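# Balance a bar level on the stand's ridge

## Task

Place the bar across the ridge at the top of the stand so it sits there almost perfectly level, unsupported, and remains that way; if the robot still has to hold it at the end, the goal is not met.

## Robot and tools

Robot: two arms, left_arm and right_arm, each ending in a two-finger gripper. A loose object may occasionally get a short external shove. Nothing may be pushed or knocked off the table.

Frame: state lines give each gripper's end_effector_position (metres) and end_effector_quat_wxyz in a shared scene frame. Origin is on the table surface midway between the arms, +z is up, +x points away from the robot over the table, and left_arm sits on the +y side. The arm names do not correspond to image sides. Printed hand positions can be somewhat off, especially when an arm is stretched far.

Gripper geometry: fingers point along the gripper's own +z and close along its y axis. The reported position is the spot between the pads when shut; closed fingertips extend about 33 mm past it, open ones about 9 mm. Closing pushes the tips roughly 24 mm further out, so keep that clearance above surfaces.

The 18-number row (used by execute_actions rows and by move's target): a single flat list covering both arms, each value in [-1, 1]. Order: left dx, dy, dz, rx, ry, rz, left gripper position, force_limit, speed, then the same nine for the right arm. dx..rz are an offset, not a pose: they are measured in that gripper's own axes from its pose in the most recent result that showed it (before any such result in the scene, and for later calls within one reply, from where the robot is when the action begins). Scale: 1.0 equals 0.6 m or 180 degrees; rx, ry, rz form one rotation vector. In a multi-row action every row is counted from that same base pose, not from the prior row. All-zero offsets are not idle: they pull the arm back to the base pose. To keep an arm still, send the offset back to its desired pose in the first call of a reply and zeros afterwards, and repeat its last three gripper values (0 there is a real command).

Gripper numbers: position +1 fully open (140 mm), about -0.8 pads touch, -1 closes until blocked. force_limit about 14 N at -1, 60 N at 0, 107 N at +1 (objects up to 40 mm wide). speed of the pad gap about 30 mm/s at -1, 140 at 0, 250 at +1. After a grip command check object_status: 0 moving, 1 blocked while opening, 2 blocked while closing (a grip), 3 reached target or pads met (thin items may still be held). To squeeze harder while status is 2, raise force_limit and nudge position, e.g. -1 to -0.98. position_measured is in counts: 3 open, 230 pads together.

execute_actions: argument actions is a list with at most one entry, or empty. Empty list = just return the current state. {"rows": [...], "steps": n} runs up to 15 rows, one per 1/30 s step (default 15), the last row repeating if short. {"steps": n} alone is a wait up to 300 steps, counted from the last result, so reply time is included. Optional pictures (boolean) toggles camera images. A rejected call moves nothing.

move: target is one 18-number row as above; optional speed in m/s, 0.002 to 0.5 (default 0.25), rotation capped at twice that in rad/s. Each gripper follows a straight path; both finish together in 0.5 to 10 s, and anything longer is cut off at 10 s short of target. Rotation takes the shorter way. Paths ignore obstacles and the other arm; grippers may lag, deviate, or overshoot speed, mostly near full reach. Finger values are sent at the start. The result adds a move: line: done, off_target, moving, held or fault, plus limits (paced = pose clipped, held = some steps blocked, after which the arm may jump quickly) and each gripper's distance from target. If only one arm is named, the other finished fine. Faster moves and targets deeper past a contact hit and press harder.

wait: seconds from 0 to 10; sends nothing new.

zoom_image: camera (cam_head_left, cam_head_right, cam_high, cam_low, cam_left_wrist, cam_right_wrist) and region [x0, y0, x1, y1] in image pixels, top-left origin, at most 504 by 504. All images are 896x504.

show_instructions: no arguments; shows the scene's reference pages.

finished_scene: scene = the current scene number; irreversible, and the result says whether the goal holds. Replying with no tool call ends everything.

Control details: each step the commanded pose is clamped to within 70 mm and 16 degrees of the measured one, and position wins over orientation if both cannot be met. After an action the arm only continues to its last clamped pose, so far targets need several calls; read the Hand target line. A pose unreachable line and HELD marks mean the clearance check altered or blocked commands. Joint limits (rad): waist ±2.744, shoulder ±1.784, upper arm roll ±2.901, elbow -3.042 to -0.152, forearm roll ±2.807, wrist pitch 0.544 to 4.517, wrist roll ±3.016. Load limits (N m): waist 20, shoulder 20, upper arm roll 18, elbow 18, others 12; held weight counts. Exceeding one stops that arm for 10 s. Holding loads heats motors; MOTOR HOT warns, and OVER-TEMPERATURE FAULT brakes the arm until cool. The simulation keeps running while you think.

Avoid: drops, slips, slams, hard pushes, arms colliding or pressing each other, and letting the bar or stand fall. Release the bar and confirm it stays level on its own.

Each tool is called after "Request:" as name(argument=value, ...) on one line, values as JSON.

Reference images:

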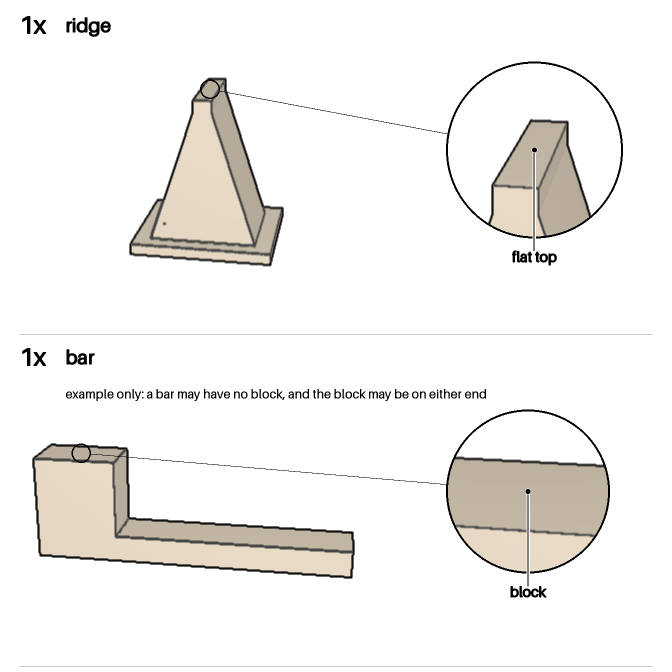

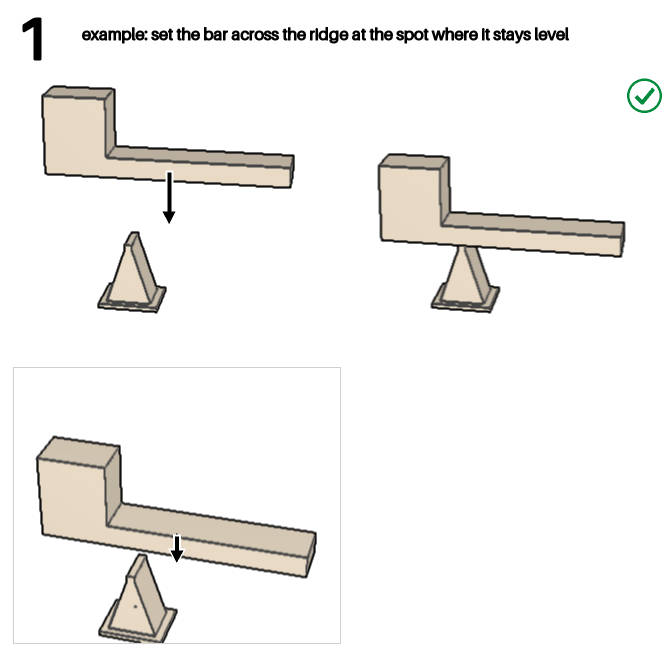

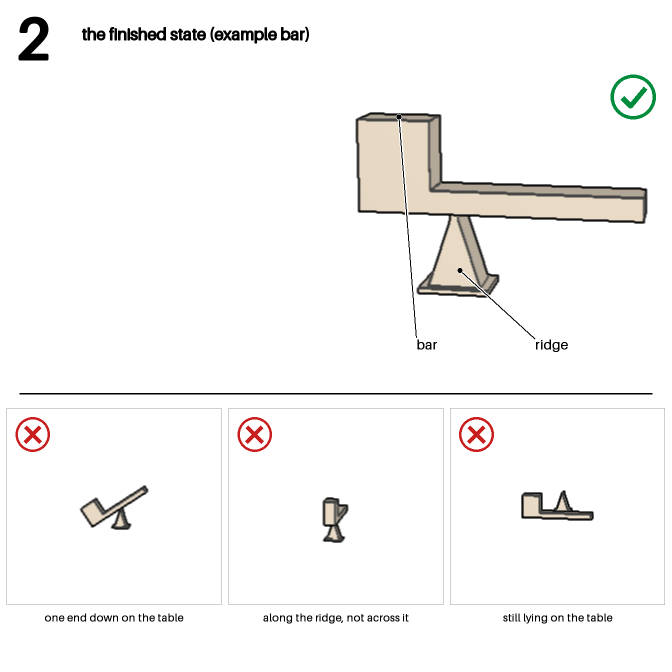

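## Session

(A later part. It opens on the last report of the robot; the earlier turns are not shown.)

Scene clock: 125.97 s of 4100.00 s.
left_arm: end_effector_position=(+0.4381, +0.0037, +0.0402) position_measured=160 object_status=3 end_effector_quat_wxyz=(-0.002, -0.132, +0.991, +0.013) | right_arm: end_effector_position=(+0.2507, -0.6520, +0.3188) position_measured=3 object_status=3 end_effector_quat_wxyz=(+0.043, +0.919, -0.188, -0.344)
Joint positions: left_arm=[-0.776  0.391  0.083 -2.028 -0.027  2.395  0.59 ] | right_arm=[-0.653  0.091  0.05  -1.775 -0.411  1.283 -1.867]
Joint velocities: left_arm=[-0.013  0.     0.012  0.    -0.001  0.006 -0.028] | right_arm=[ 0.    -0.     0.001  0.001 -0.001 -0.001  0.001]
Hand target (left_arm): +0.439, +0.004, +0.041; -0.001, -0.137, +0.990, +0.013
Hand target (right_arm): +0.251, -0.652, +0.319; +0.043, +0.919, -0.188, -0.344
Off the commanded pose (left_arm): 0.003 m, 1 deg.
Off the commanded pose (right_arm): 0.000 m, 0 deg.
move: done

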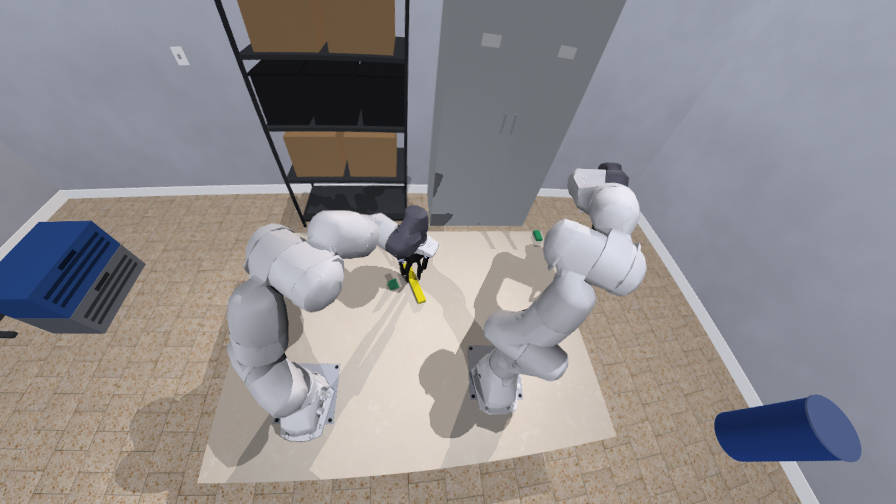

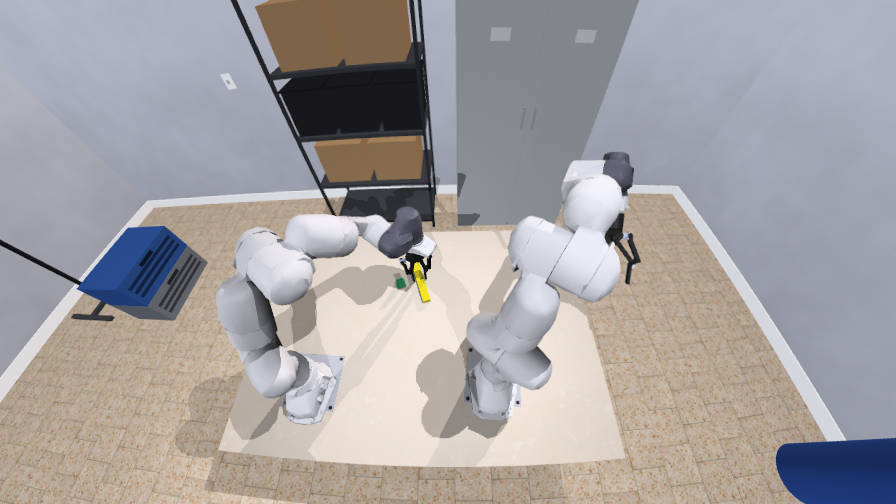

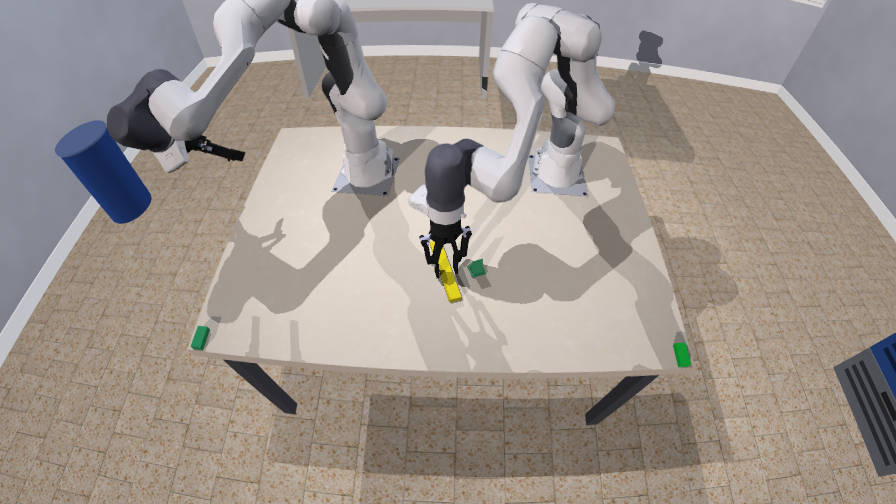

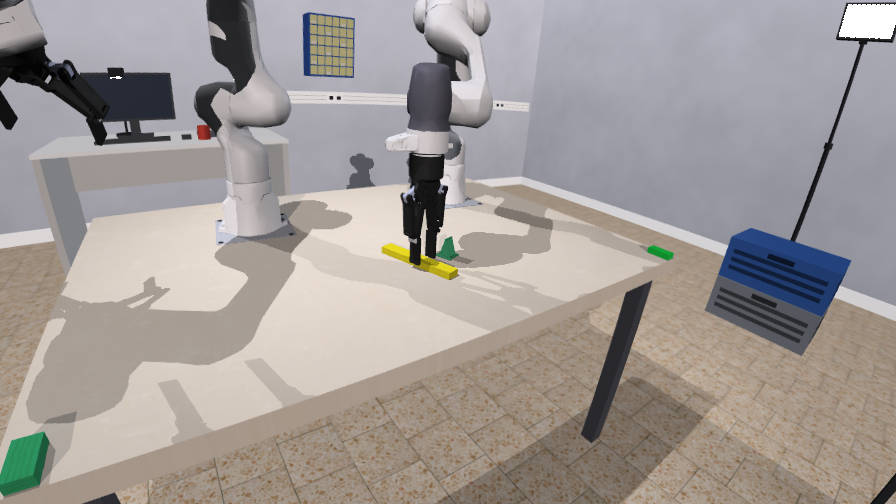

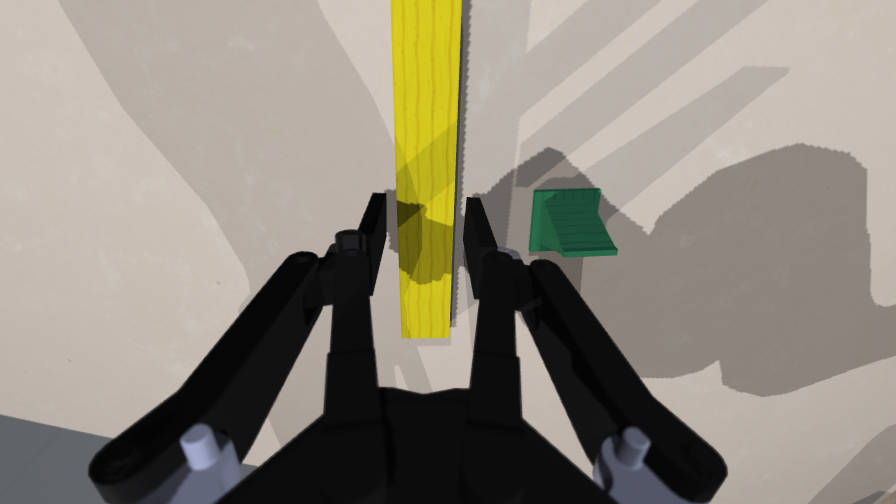

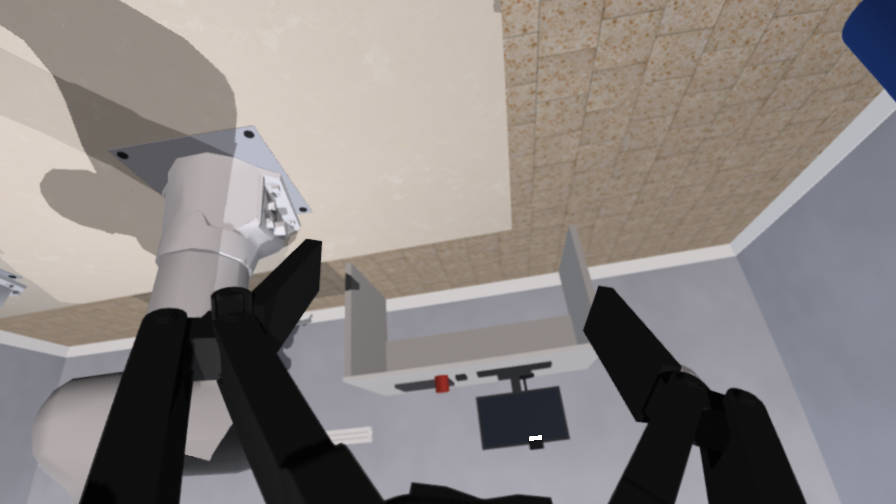

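Request:
move(target=[0.015,0,0.0045,0.0083,0,-0.003,-0.25,-0.3,-0.5,0,0,0,0,0,0,1,0,0], speed=0.03)

Request:
move(target=[0,0,0,0,0,0,-1,-0.3,-0.5,0,0,0,0,0,0,1,0,0])

Scene clock: 130.23 s of 4100.00 s.
left_arm: end_effector_position=(+0.4286, +0.0029, +0.0366) position_measured=160 object_status=3 end_effector_quat_wxyz=(-0.001, -0.137, +0.991, +0.004) | right_arm: end_effector_position=(+0.2507, -0.6520, +0.3188) position_measured=3 object_status=3 end_effector_quat_wxyz=(+0.043, +0.919, -0.188, -0.344)
Joint positions: left_arm=[-0.777  0.373  0.075 -2.074 -0.038  2.437  0.582] | right_arm=[-0.653  0.091  0.05  -1.775 -0.411  1.283 -1.867]
Joint velocities: left_arm=[ 0.003 -0.004 -0.004 -0.006 -0.004  0.028  0.   ] | right_arm=[-0.     0.001  0.001  0.001 -0.001  0.     0.002]
Hand target (left_arm): +0.429, +0.001, +0.037; -0.001, -0.137, +0.991, +0.000
Hand target (right_arm): +0.251, -0.652, +0.319; +0.043, +0.919, -0.188, -0.344
Off the commanded pose (left_arm): 0.002 m, 0 deg.
Off the commanded pose (right_arm): 0.000 m, 0 deg.
After step 90, 0.57 s passed at rest.
move: done

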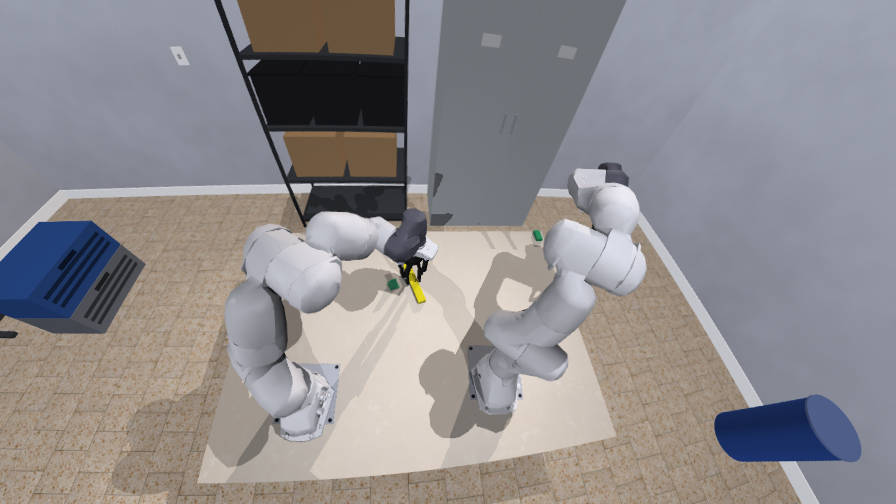

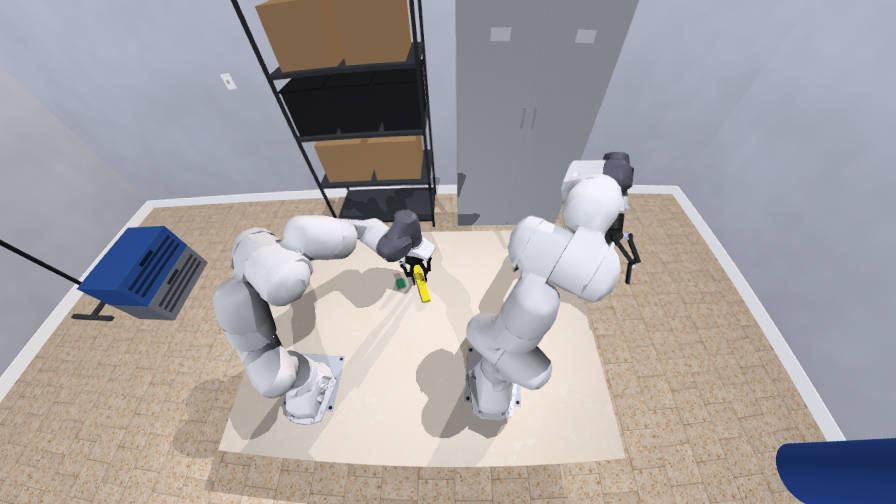

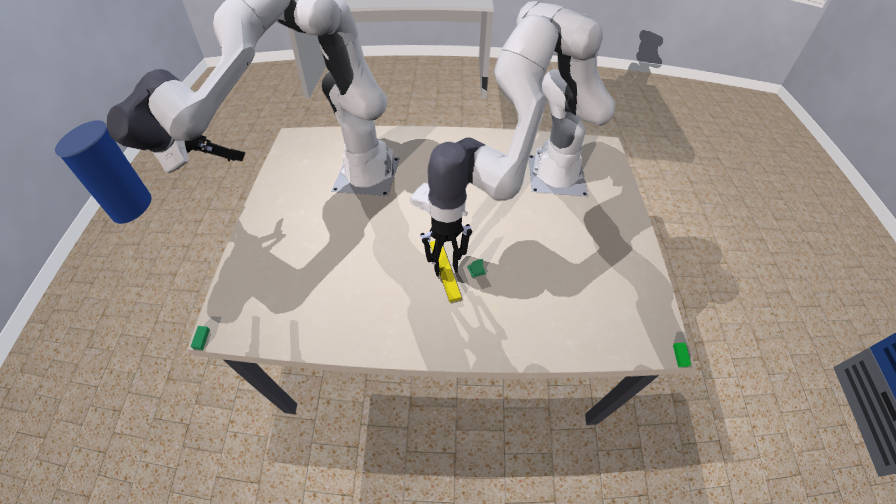

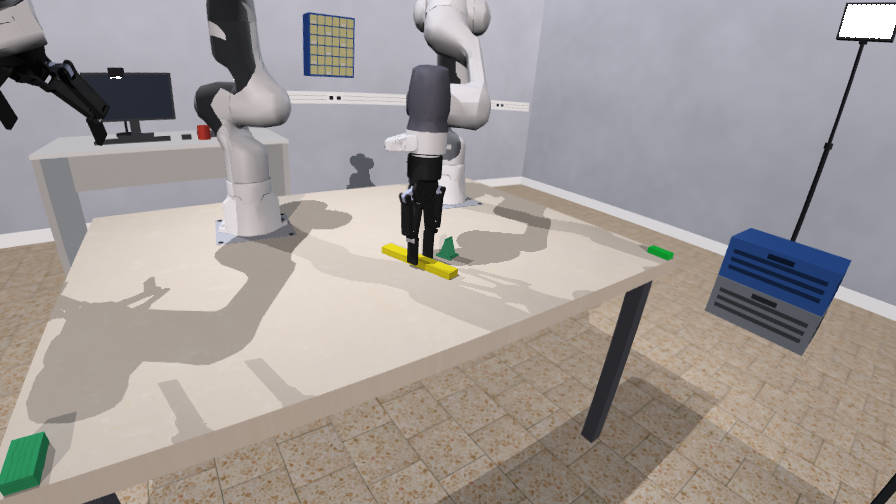

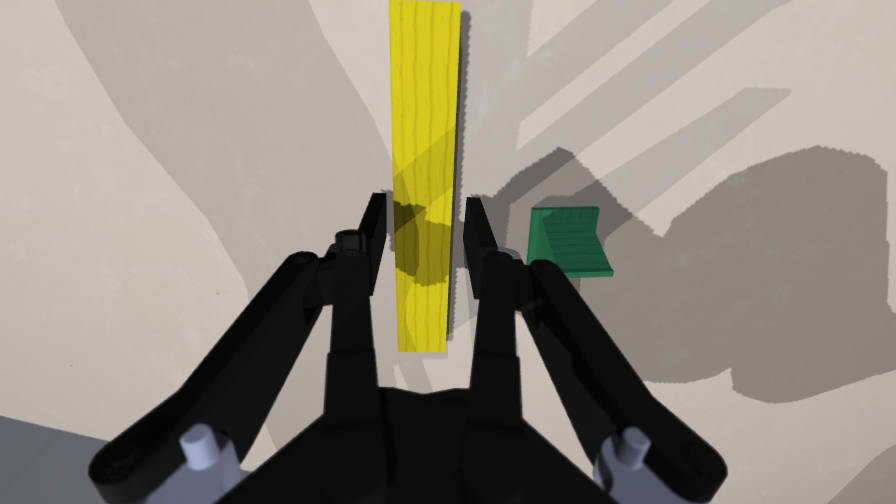

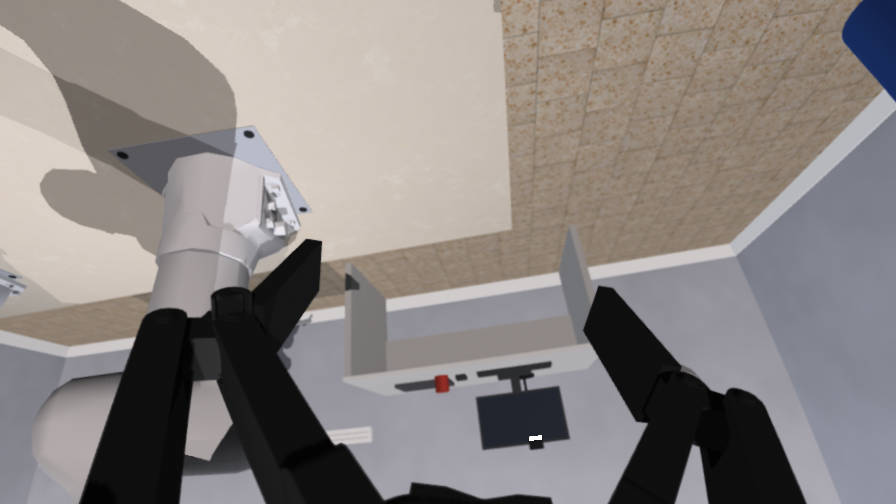

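Scene clock: 130.73 s of 4100.00 s.
left_arm: end_effector_position=(+0.4288, +0.0028, +0.0368) position_measured=184 object_status=2 end_effector_quat_wxyz=(-0.001, -0.137, +0.991, +0.004) | right_arm: end_effector_position=(+0.2507, -0.6520, +0.3188) position_measured=3 object_status=3 end_effector_quat_wxyz=(+0.043, +0.919, -0.188, -0.344)
Joint positions: left_arm=[-0.777  0.372  0.075 -2.074 -0.038  2.437  0.582] | right_arm=[-0.653  0.091  0.05  -1.775 -0.411  1.283 -1.867]
Joint velocities: left_arm=[ 0.    -0.    -0.001 -0.001 -0.     0.    -0.002] | right_arm=[-0.001 -0.001  0.001  0.    -0.001 -0.    -0.001]
Hand target (left_arm): +0.429, +0.003, +0.037; -0.001, -0.137, +0.991, +0.004
Hand target (right_arm): +0.251, -0.652, +0.319; +0.043, +0.919, -0.188, -0.344
Off the commanded pose (left_arm): 0.000 m, 0 deg.
Off the commanded pose (right_arm): 0.000 m, 0 deg.
move: done

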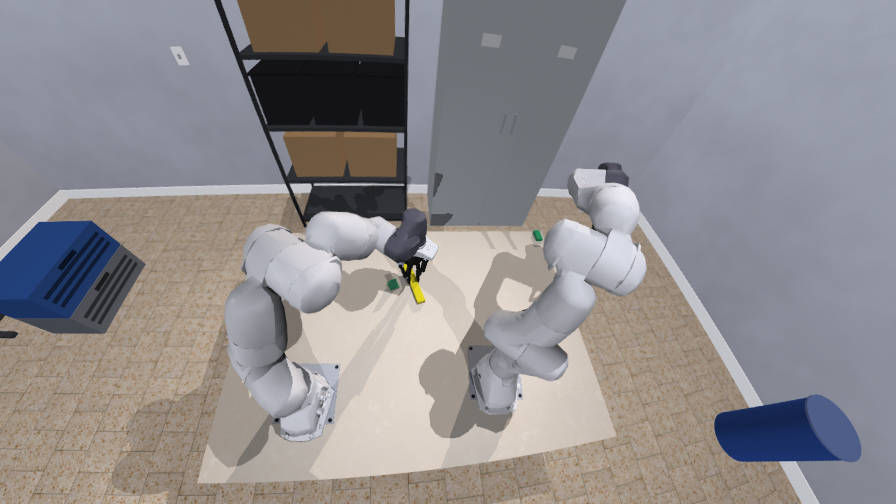

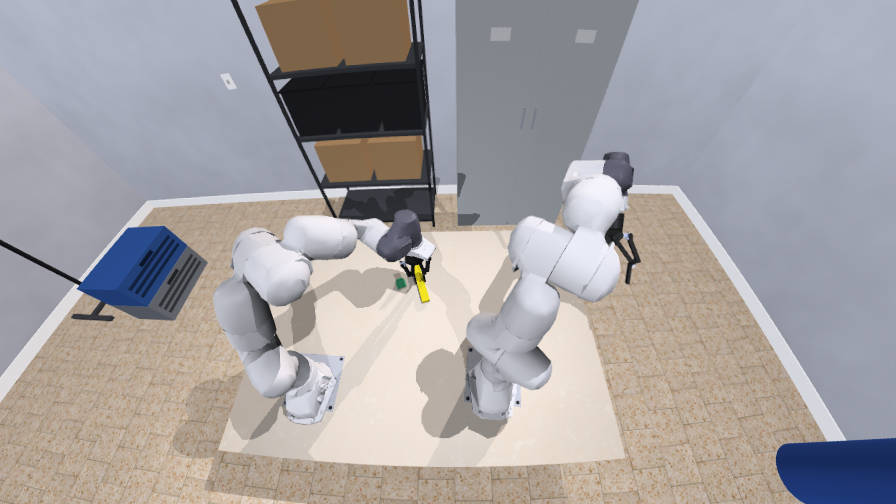

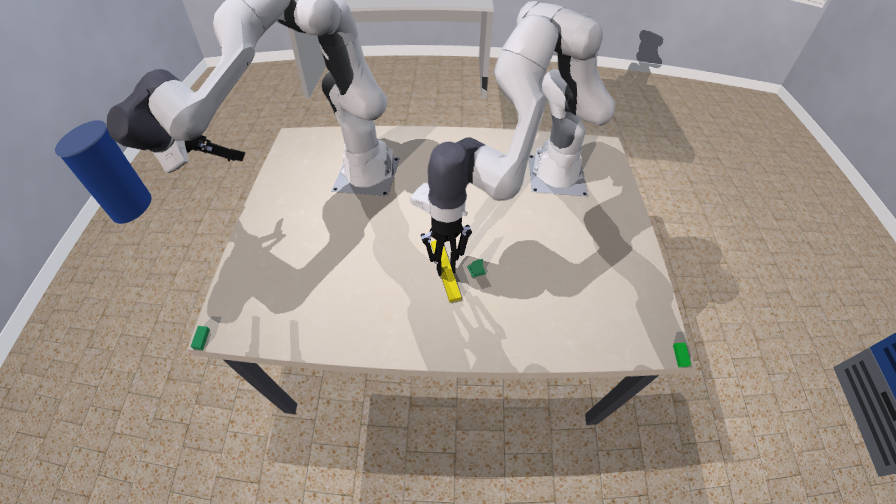

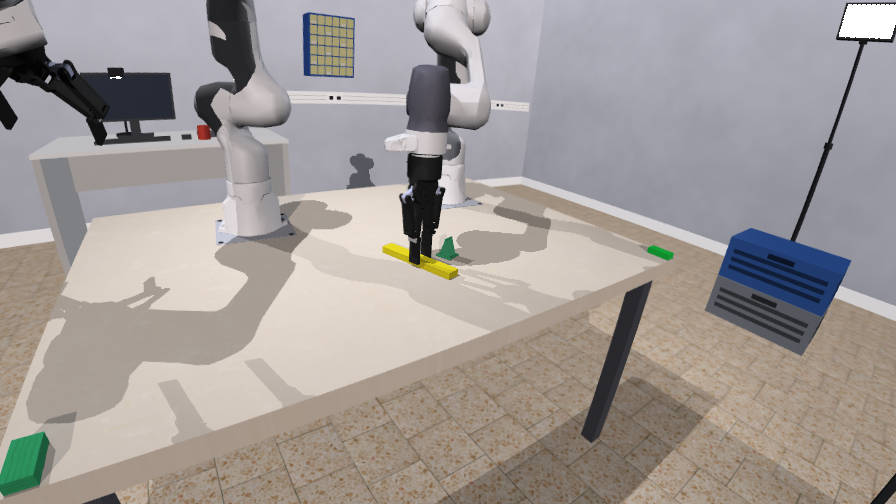

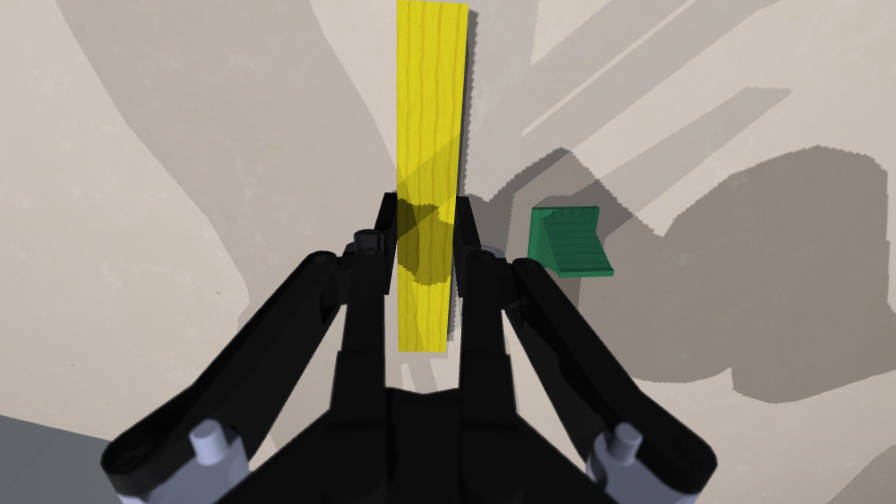

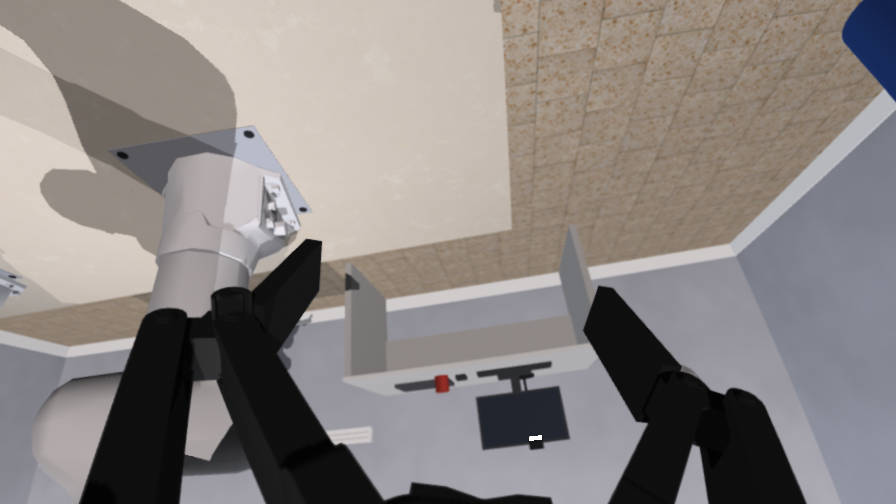

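Request:
move(target=[0,0,-0.105,0,0,0,-1,-0.3,-0.5,0,0,0,0,0,0,1,0,0], speed=0.1)

Request:
move(target=[-0.0313,0.139,0,0,0,0,-1,-0.3,-0.5,0,0,0,0,0,0,1,0,0], speed=0.08)

Scene clock: 135.97 s of 4100.00 s.
left_arm: end_effector_position=(+0.4284, +0.0017, +0.1001) position_measured=184 object_status=2 end_effector_quat_wxyz=(-0.002, -0.136, +0.991, +0.002) | right_arm: end_effector_position=(+0.2507, -0.6520, +0.3188) position_measured=3 object_status=3 end_effector_quat_wxyz=(+0.043, +0.919, -0.188, -0.344)
Joint positions: left_arm=[-0.78   0.263  0.079 -2.048 -0.028  2.305  0.576] | right_arm=[-0.653  0.091  0.05  -1.775 -0.411  1.283 -1.867]
Joint velocities: left_arm=[-0.001 -0.    -0.    -0.001  0.002 -0.01  -0.002] | right_arm=[-0.    -0.001  0.     0.    -0.    -0.001  0.   ]
Hand target (left_arm): +0.428, +0.003, +0.100; -0.001, -0.137, +0.991, +0.004
Hand target (right_arm): +0.251, -0.652, +0.319; +0.043, +0.919, -0.188, -0.344
Off the commanded pose (left_arm): 0.001 m, 0 deg.
Off the commanded pose (right_arm): 0.000 m, 0 deg.
After step 90, 1.03 s passed at rest.
move: done

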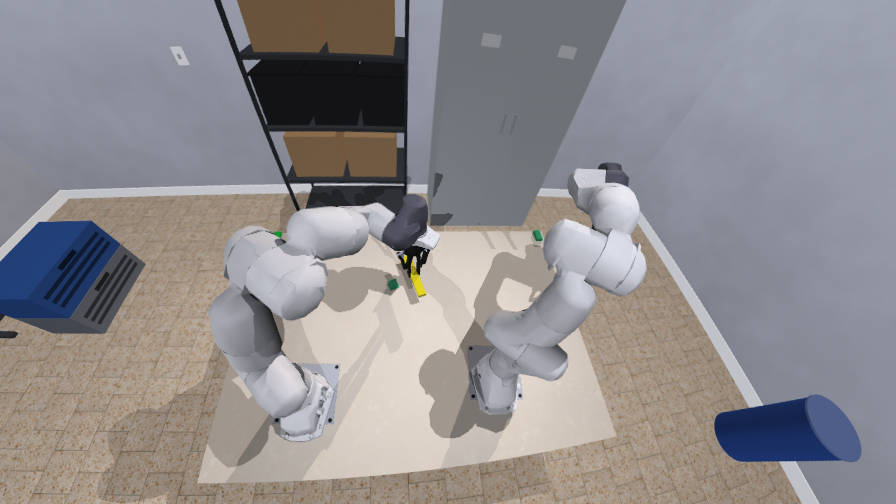

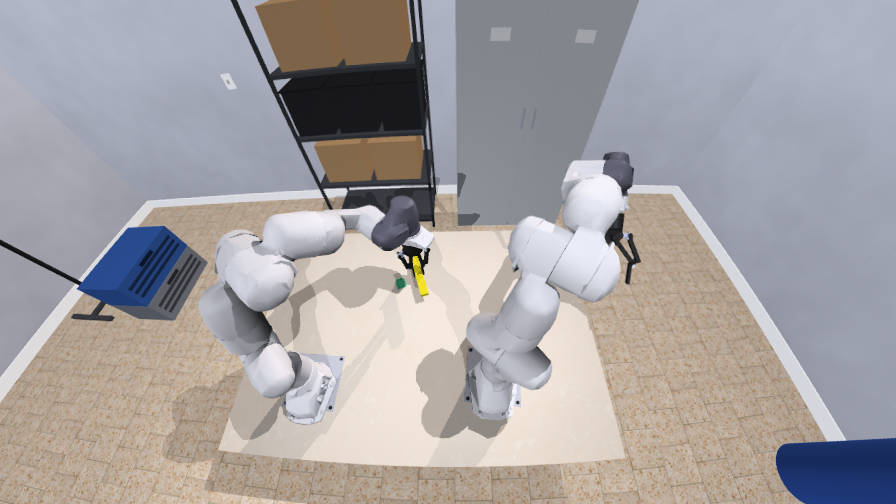

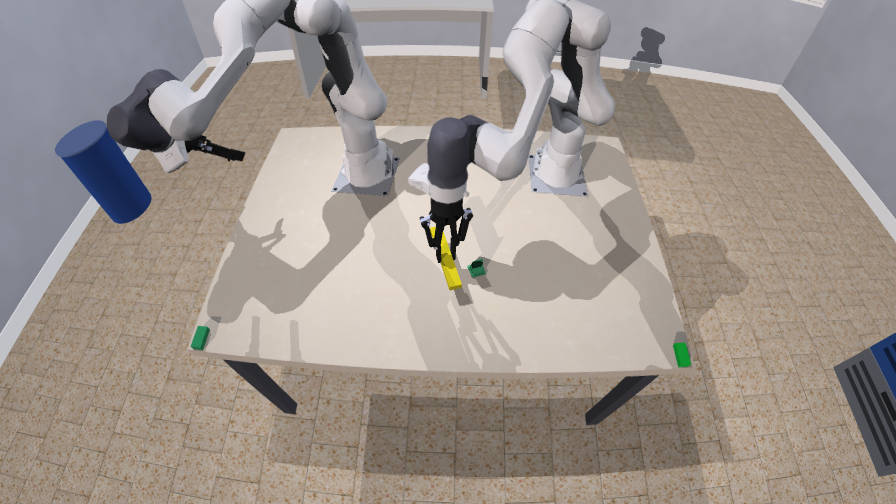

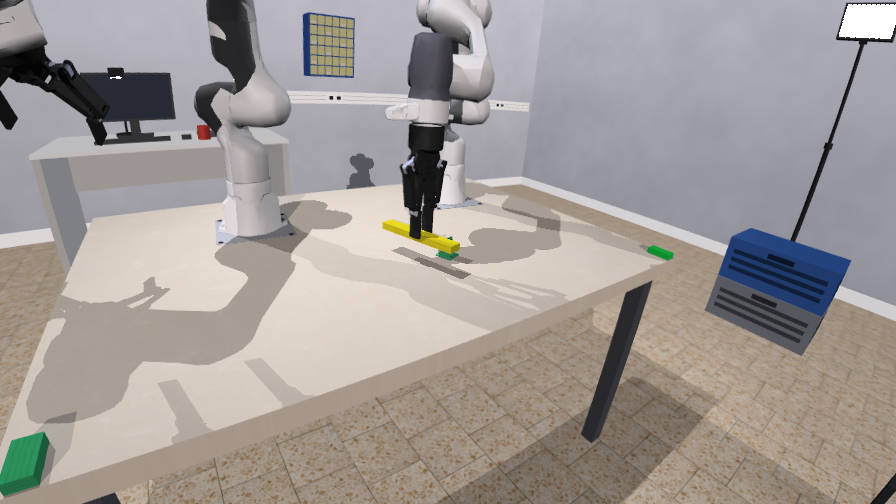

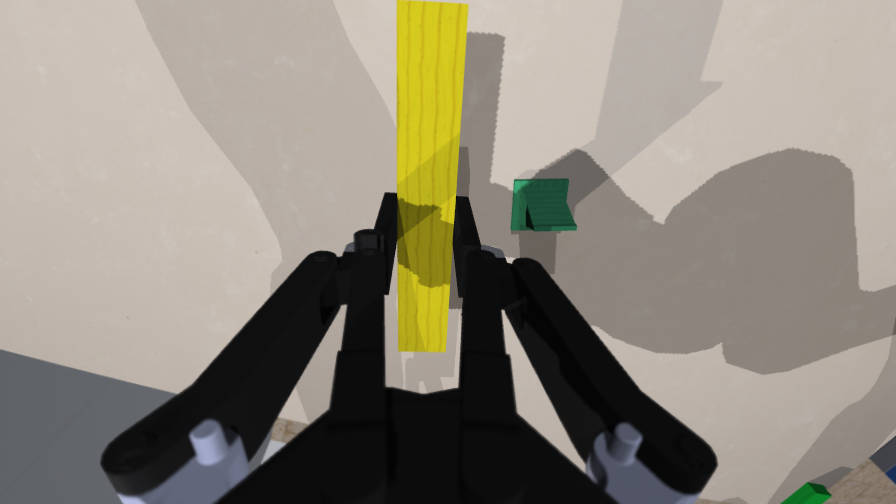

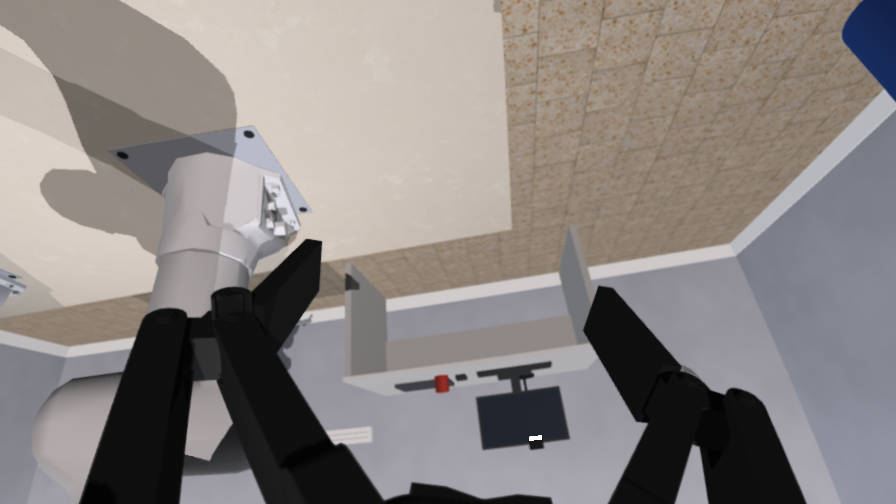

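Scene clock: 137.47 s of 4100.00 s.
left_arm: end_effector_position=(+0.4230, +0.0868, +0.0994) position_measured=184 object_status=2 end_effector_quat_wxyz=(-0.004, -0.143, +0.990, +0.003) | right_arm: end_effector_position=(+0.2507, -0.6520, +0.3188) position_measured=3 object_status=3 end_effector_quat_wxyz=(+0.043, +0.919, -0.188, -0.344)
Joint positions: left_arm=[-0.706  0.115  0.116 -2.259 -0.022  2.364  0.672] | right_arm=[-0.653  0.091  0.05  -1.775 -0.411  1.283 -1.867]
Joint velocities: left_arm=[ 0.002  0.001 -0.001 -0.002 -0.001  0.005  0.029] | right_arm=[ 0.     0.    -0.001 -0.001  0.     0.    -0.001]
Hand target (left_arm): +0.425, +0.087, +0.100; -0.002, -0.136, +0.991, +0.002
Hand target (right_arm): +0.251, -0.652, +0.319; +0.043, +0.919, -0.188, -0.344
Off the commanded pose (left_arm): 0.001 m, 1 deg.
Off the commanded pose (right_arm): 0.000 m, 0 deg.
move: done

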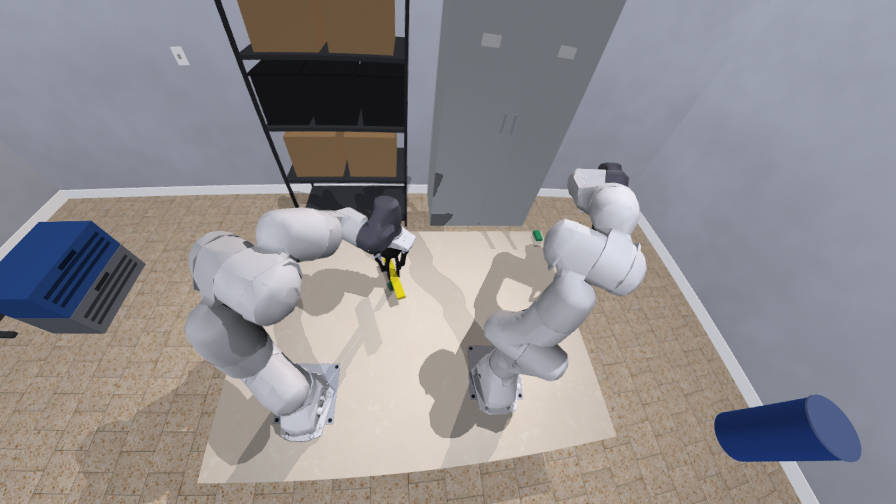

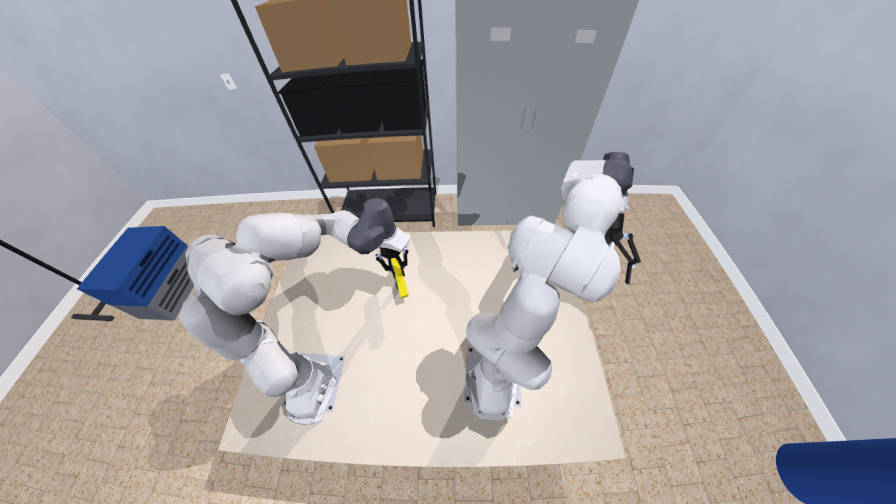

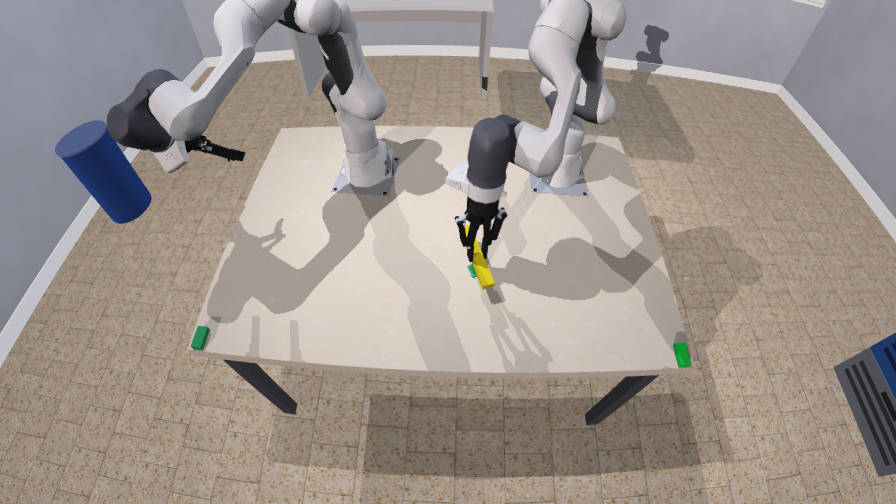

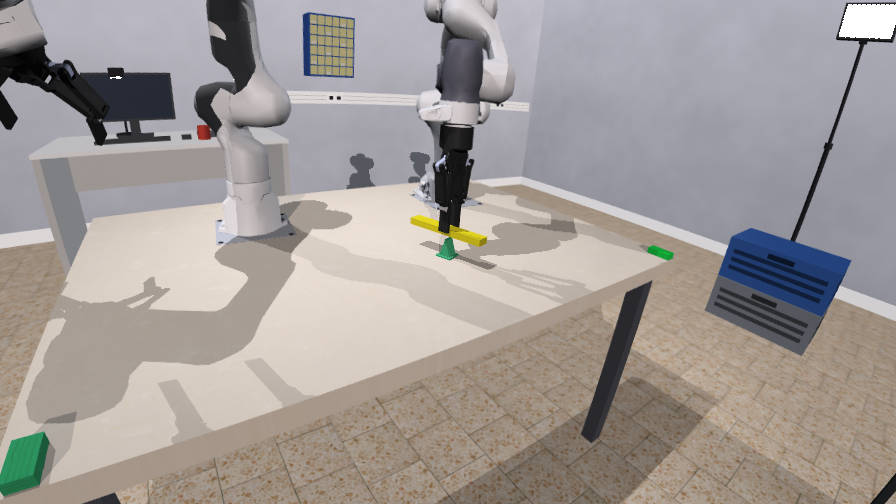

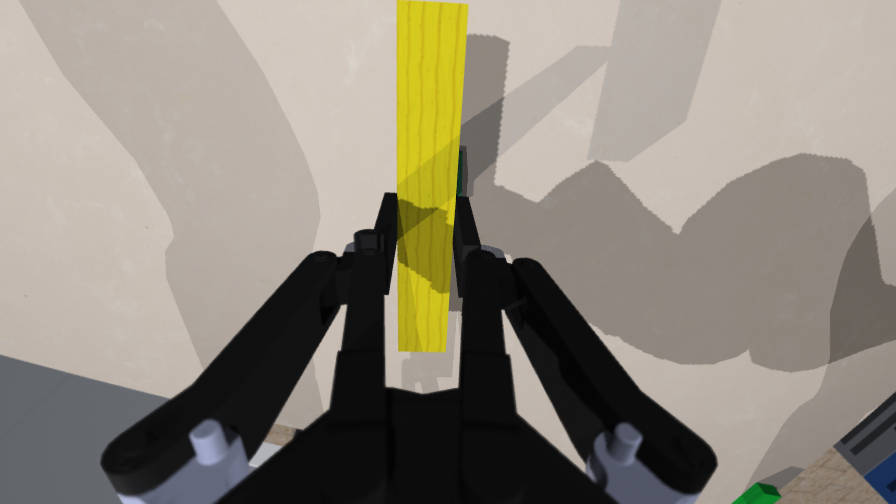

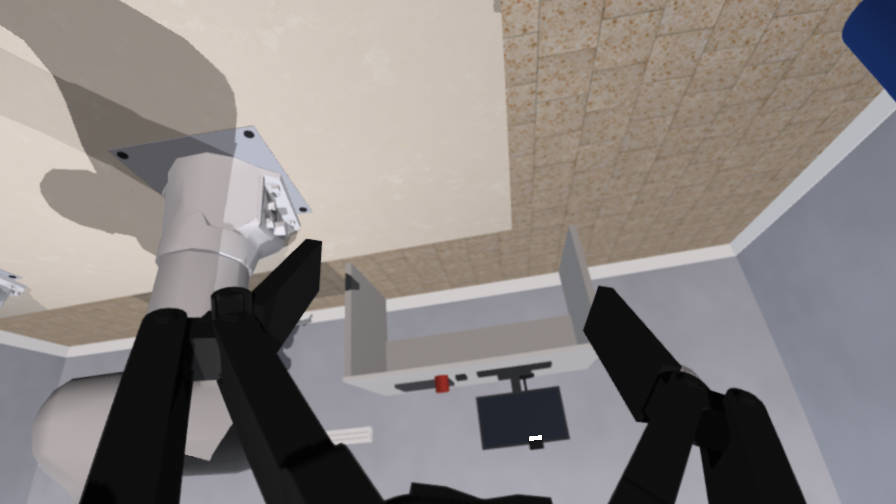

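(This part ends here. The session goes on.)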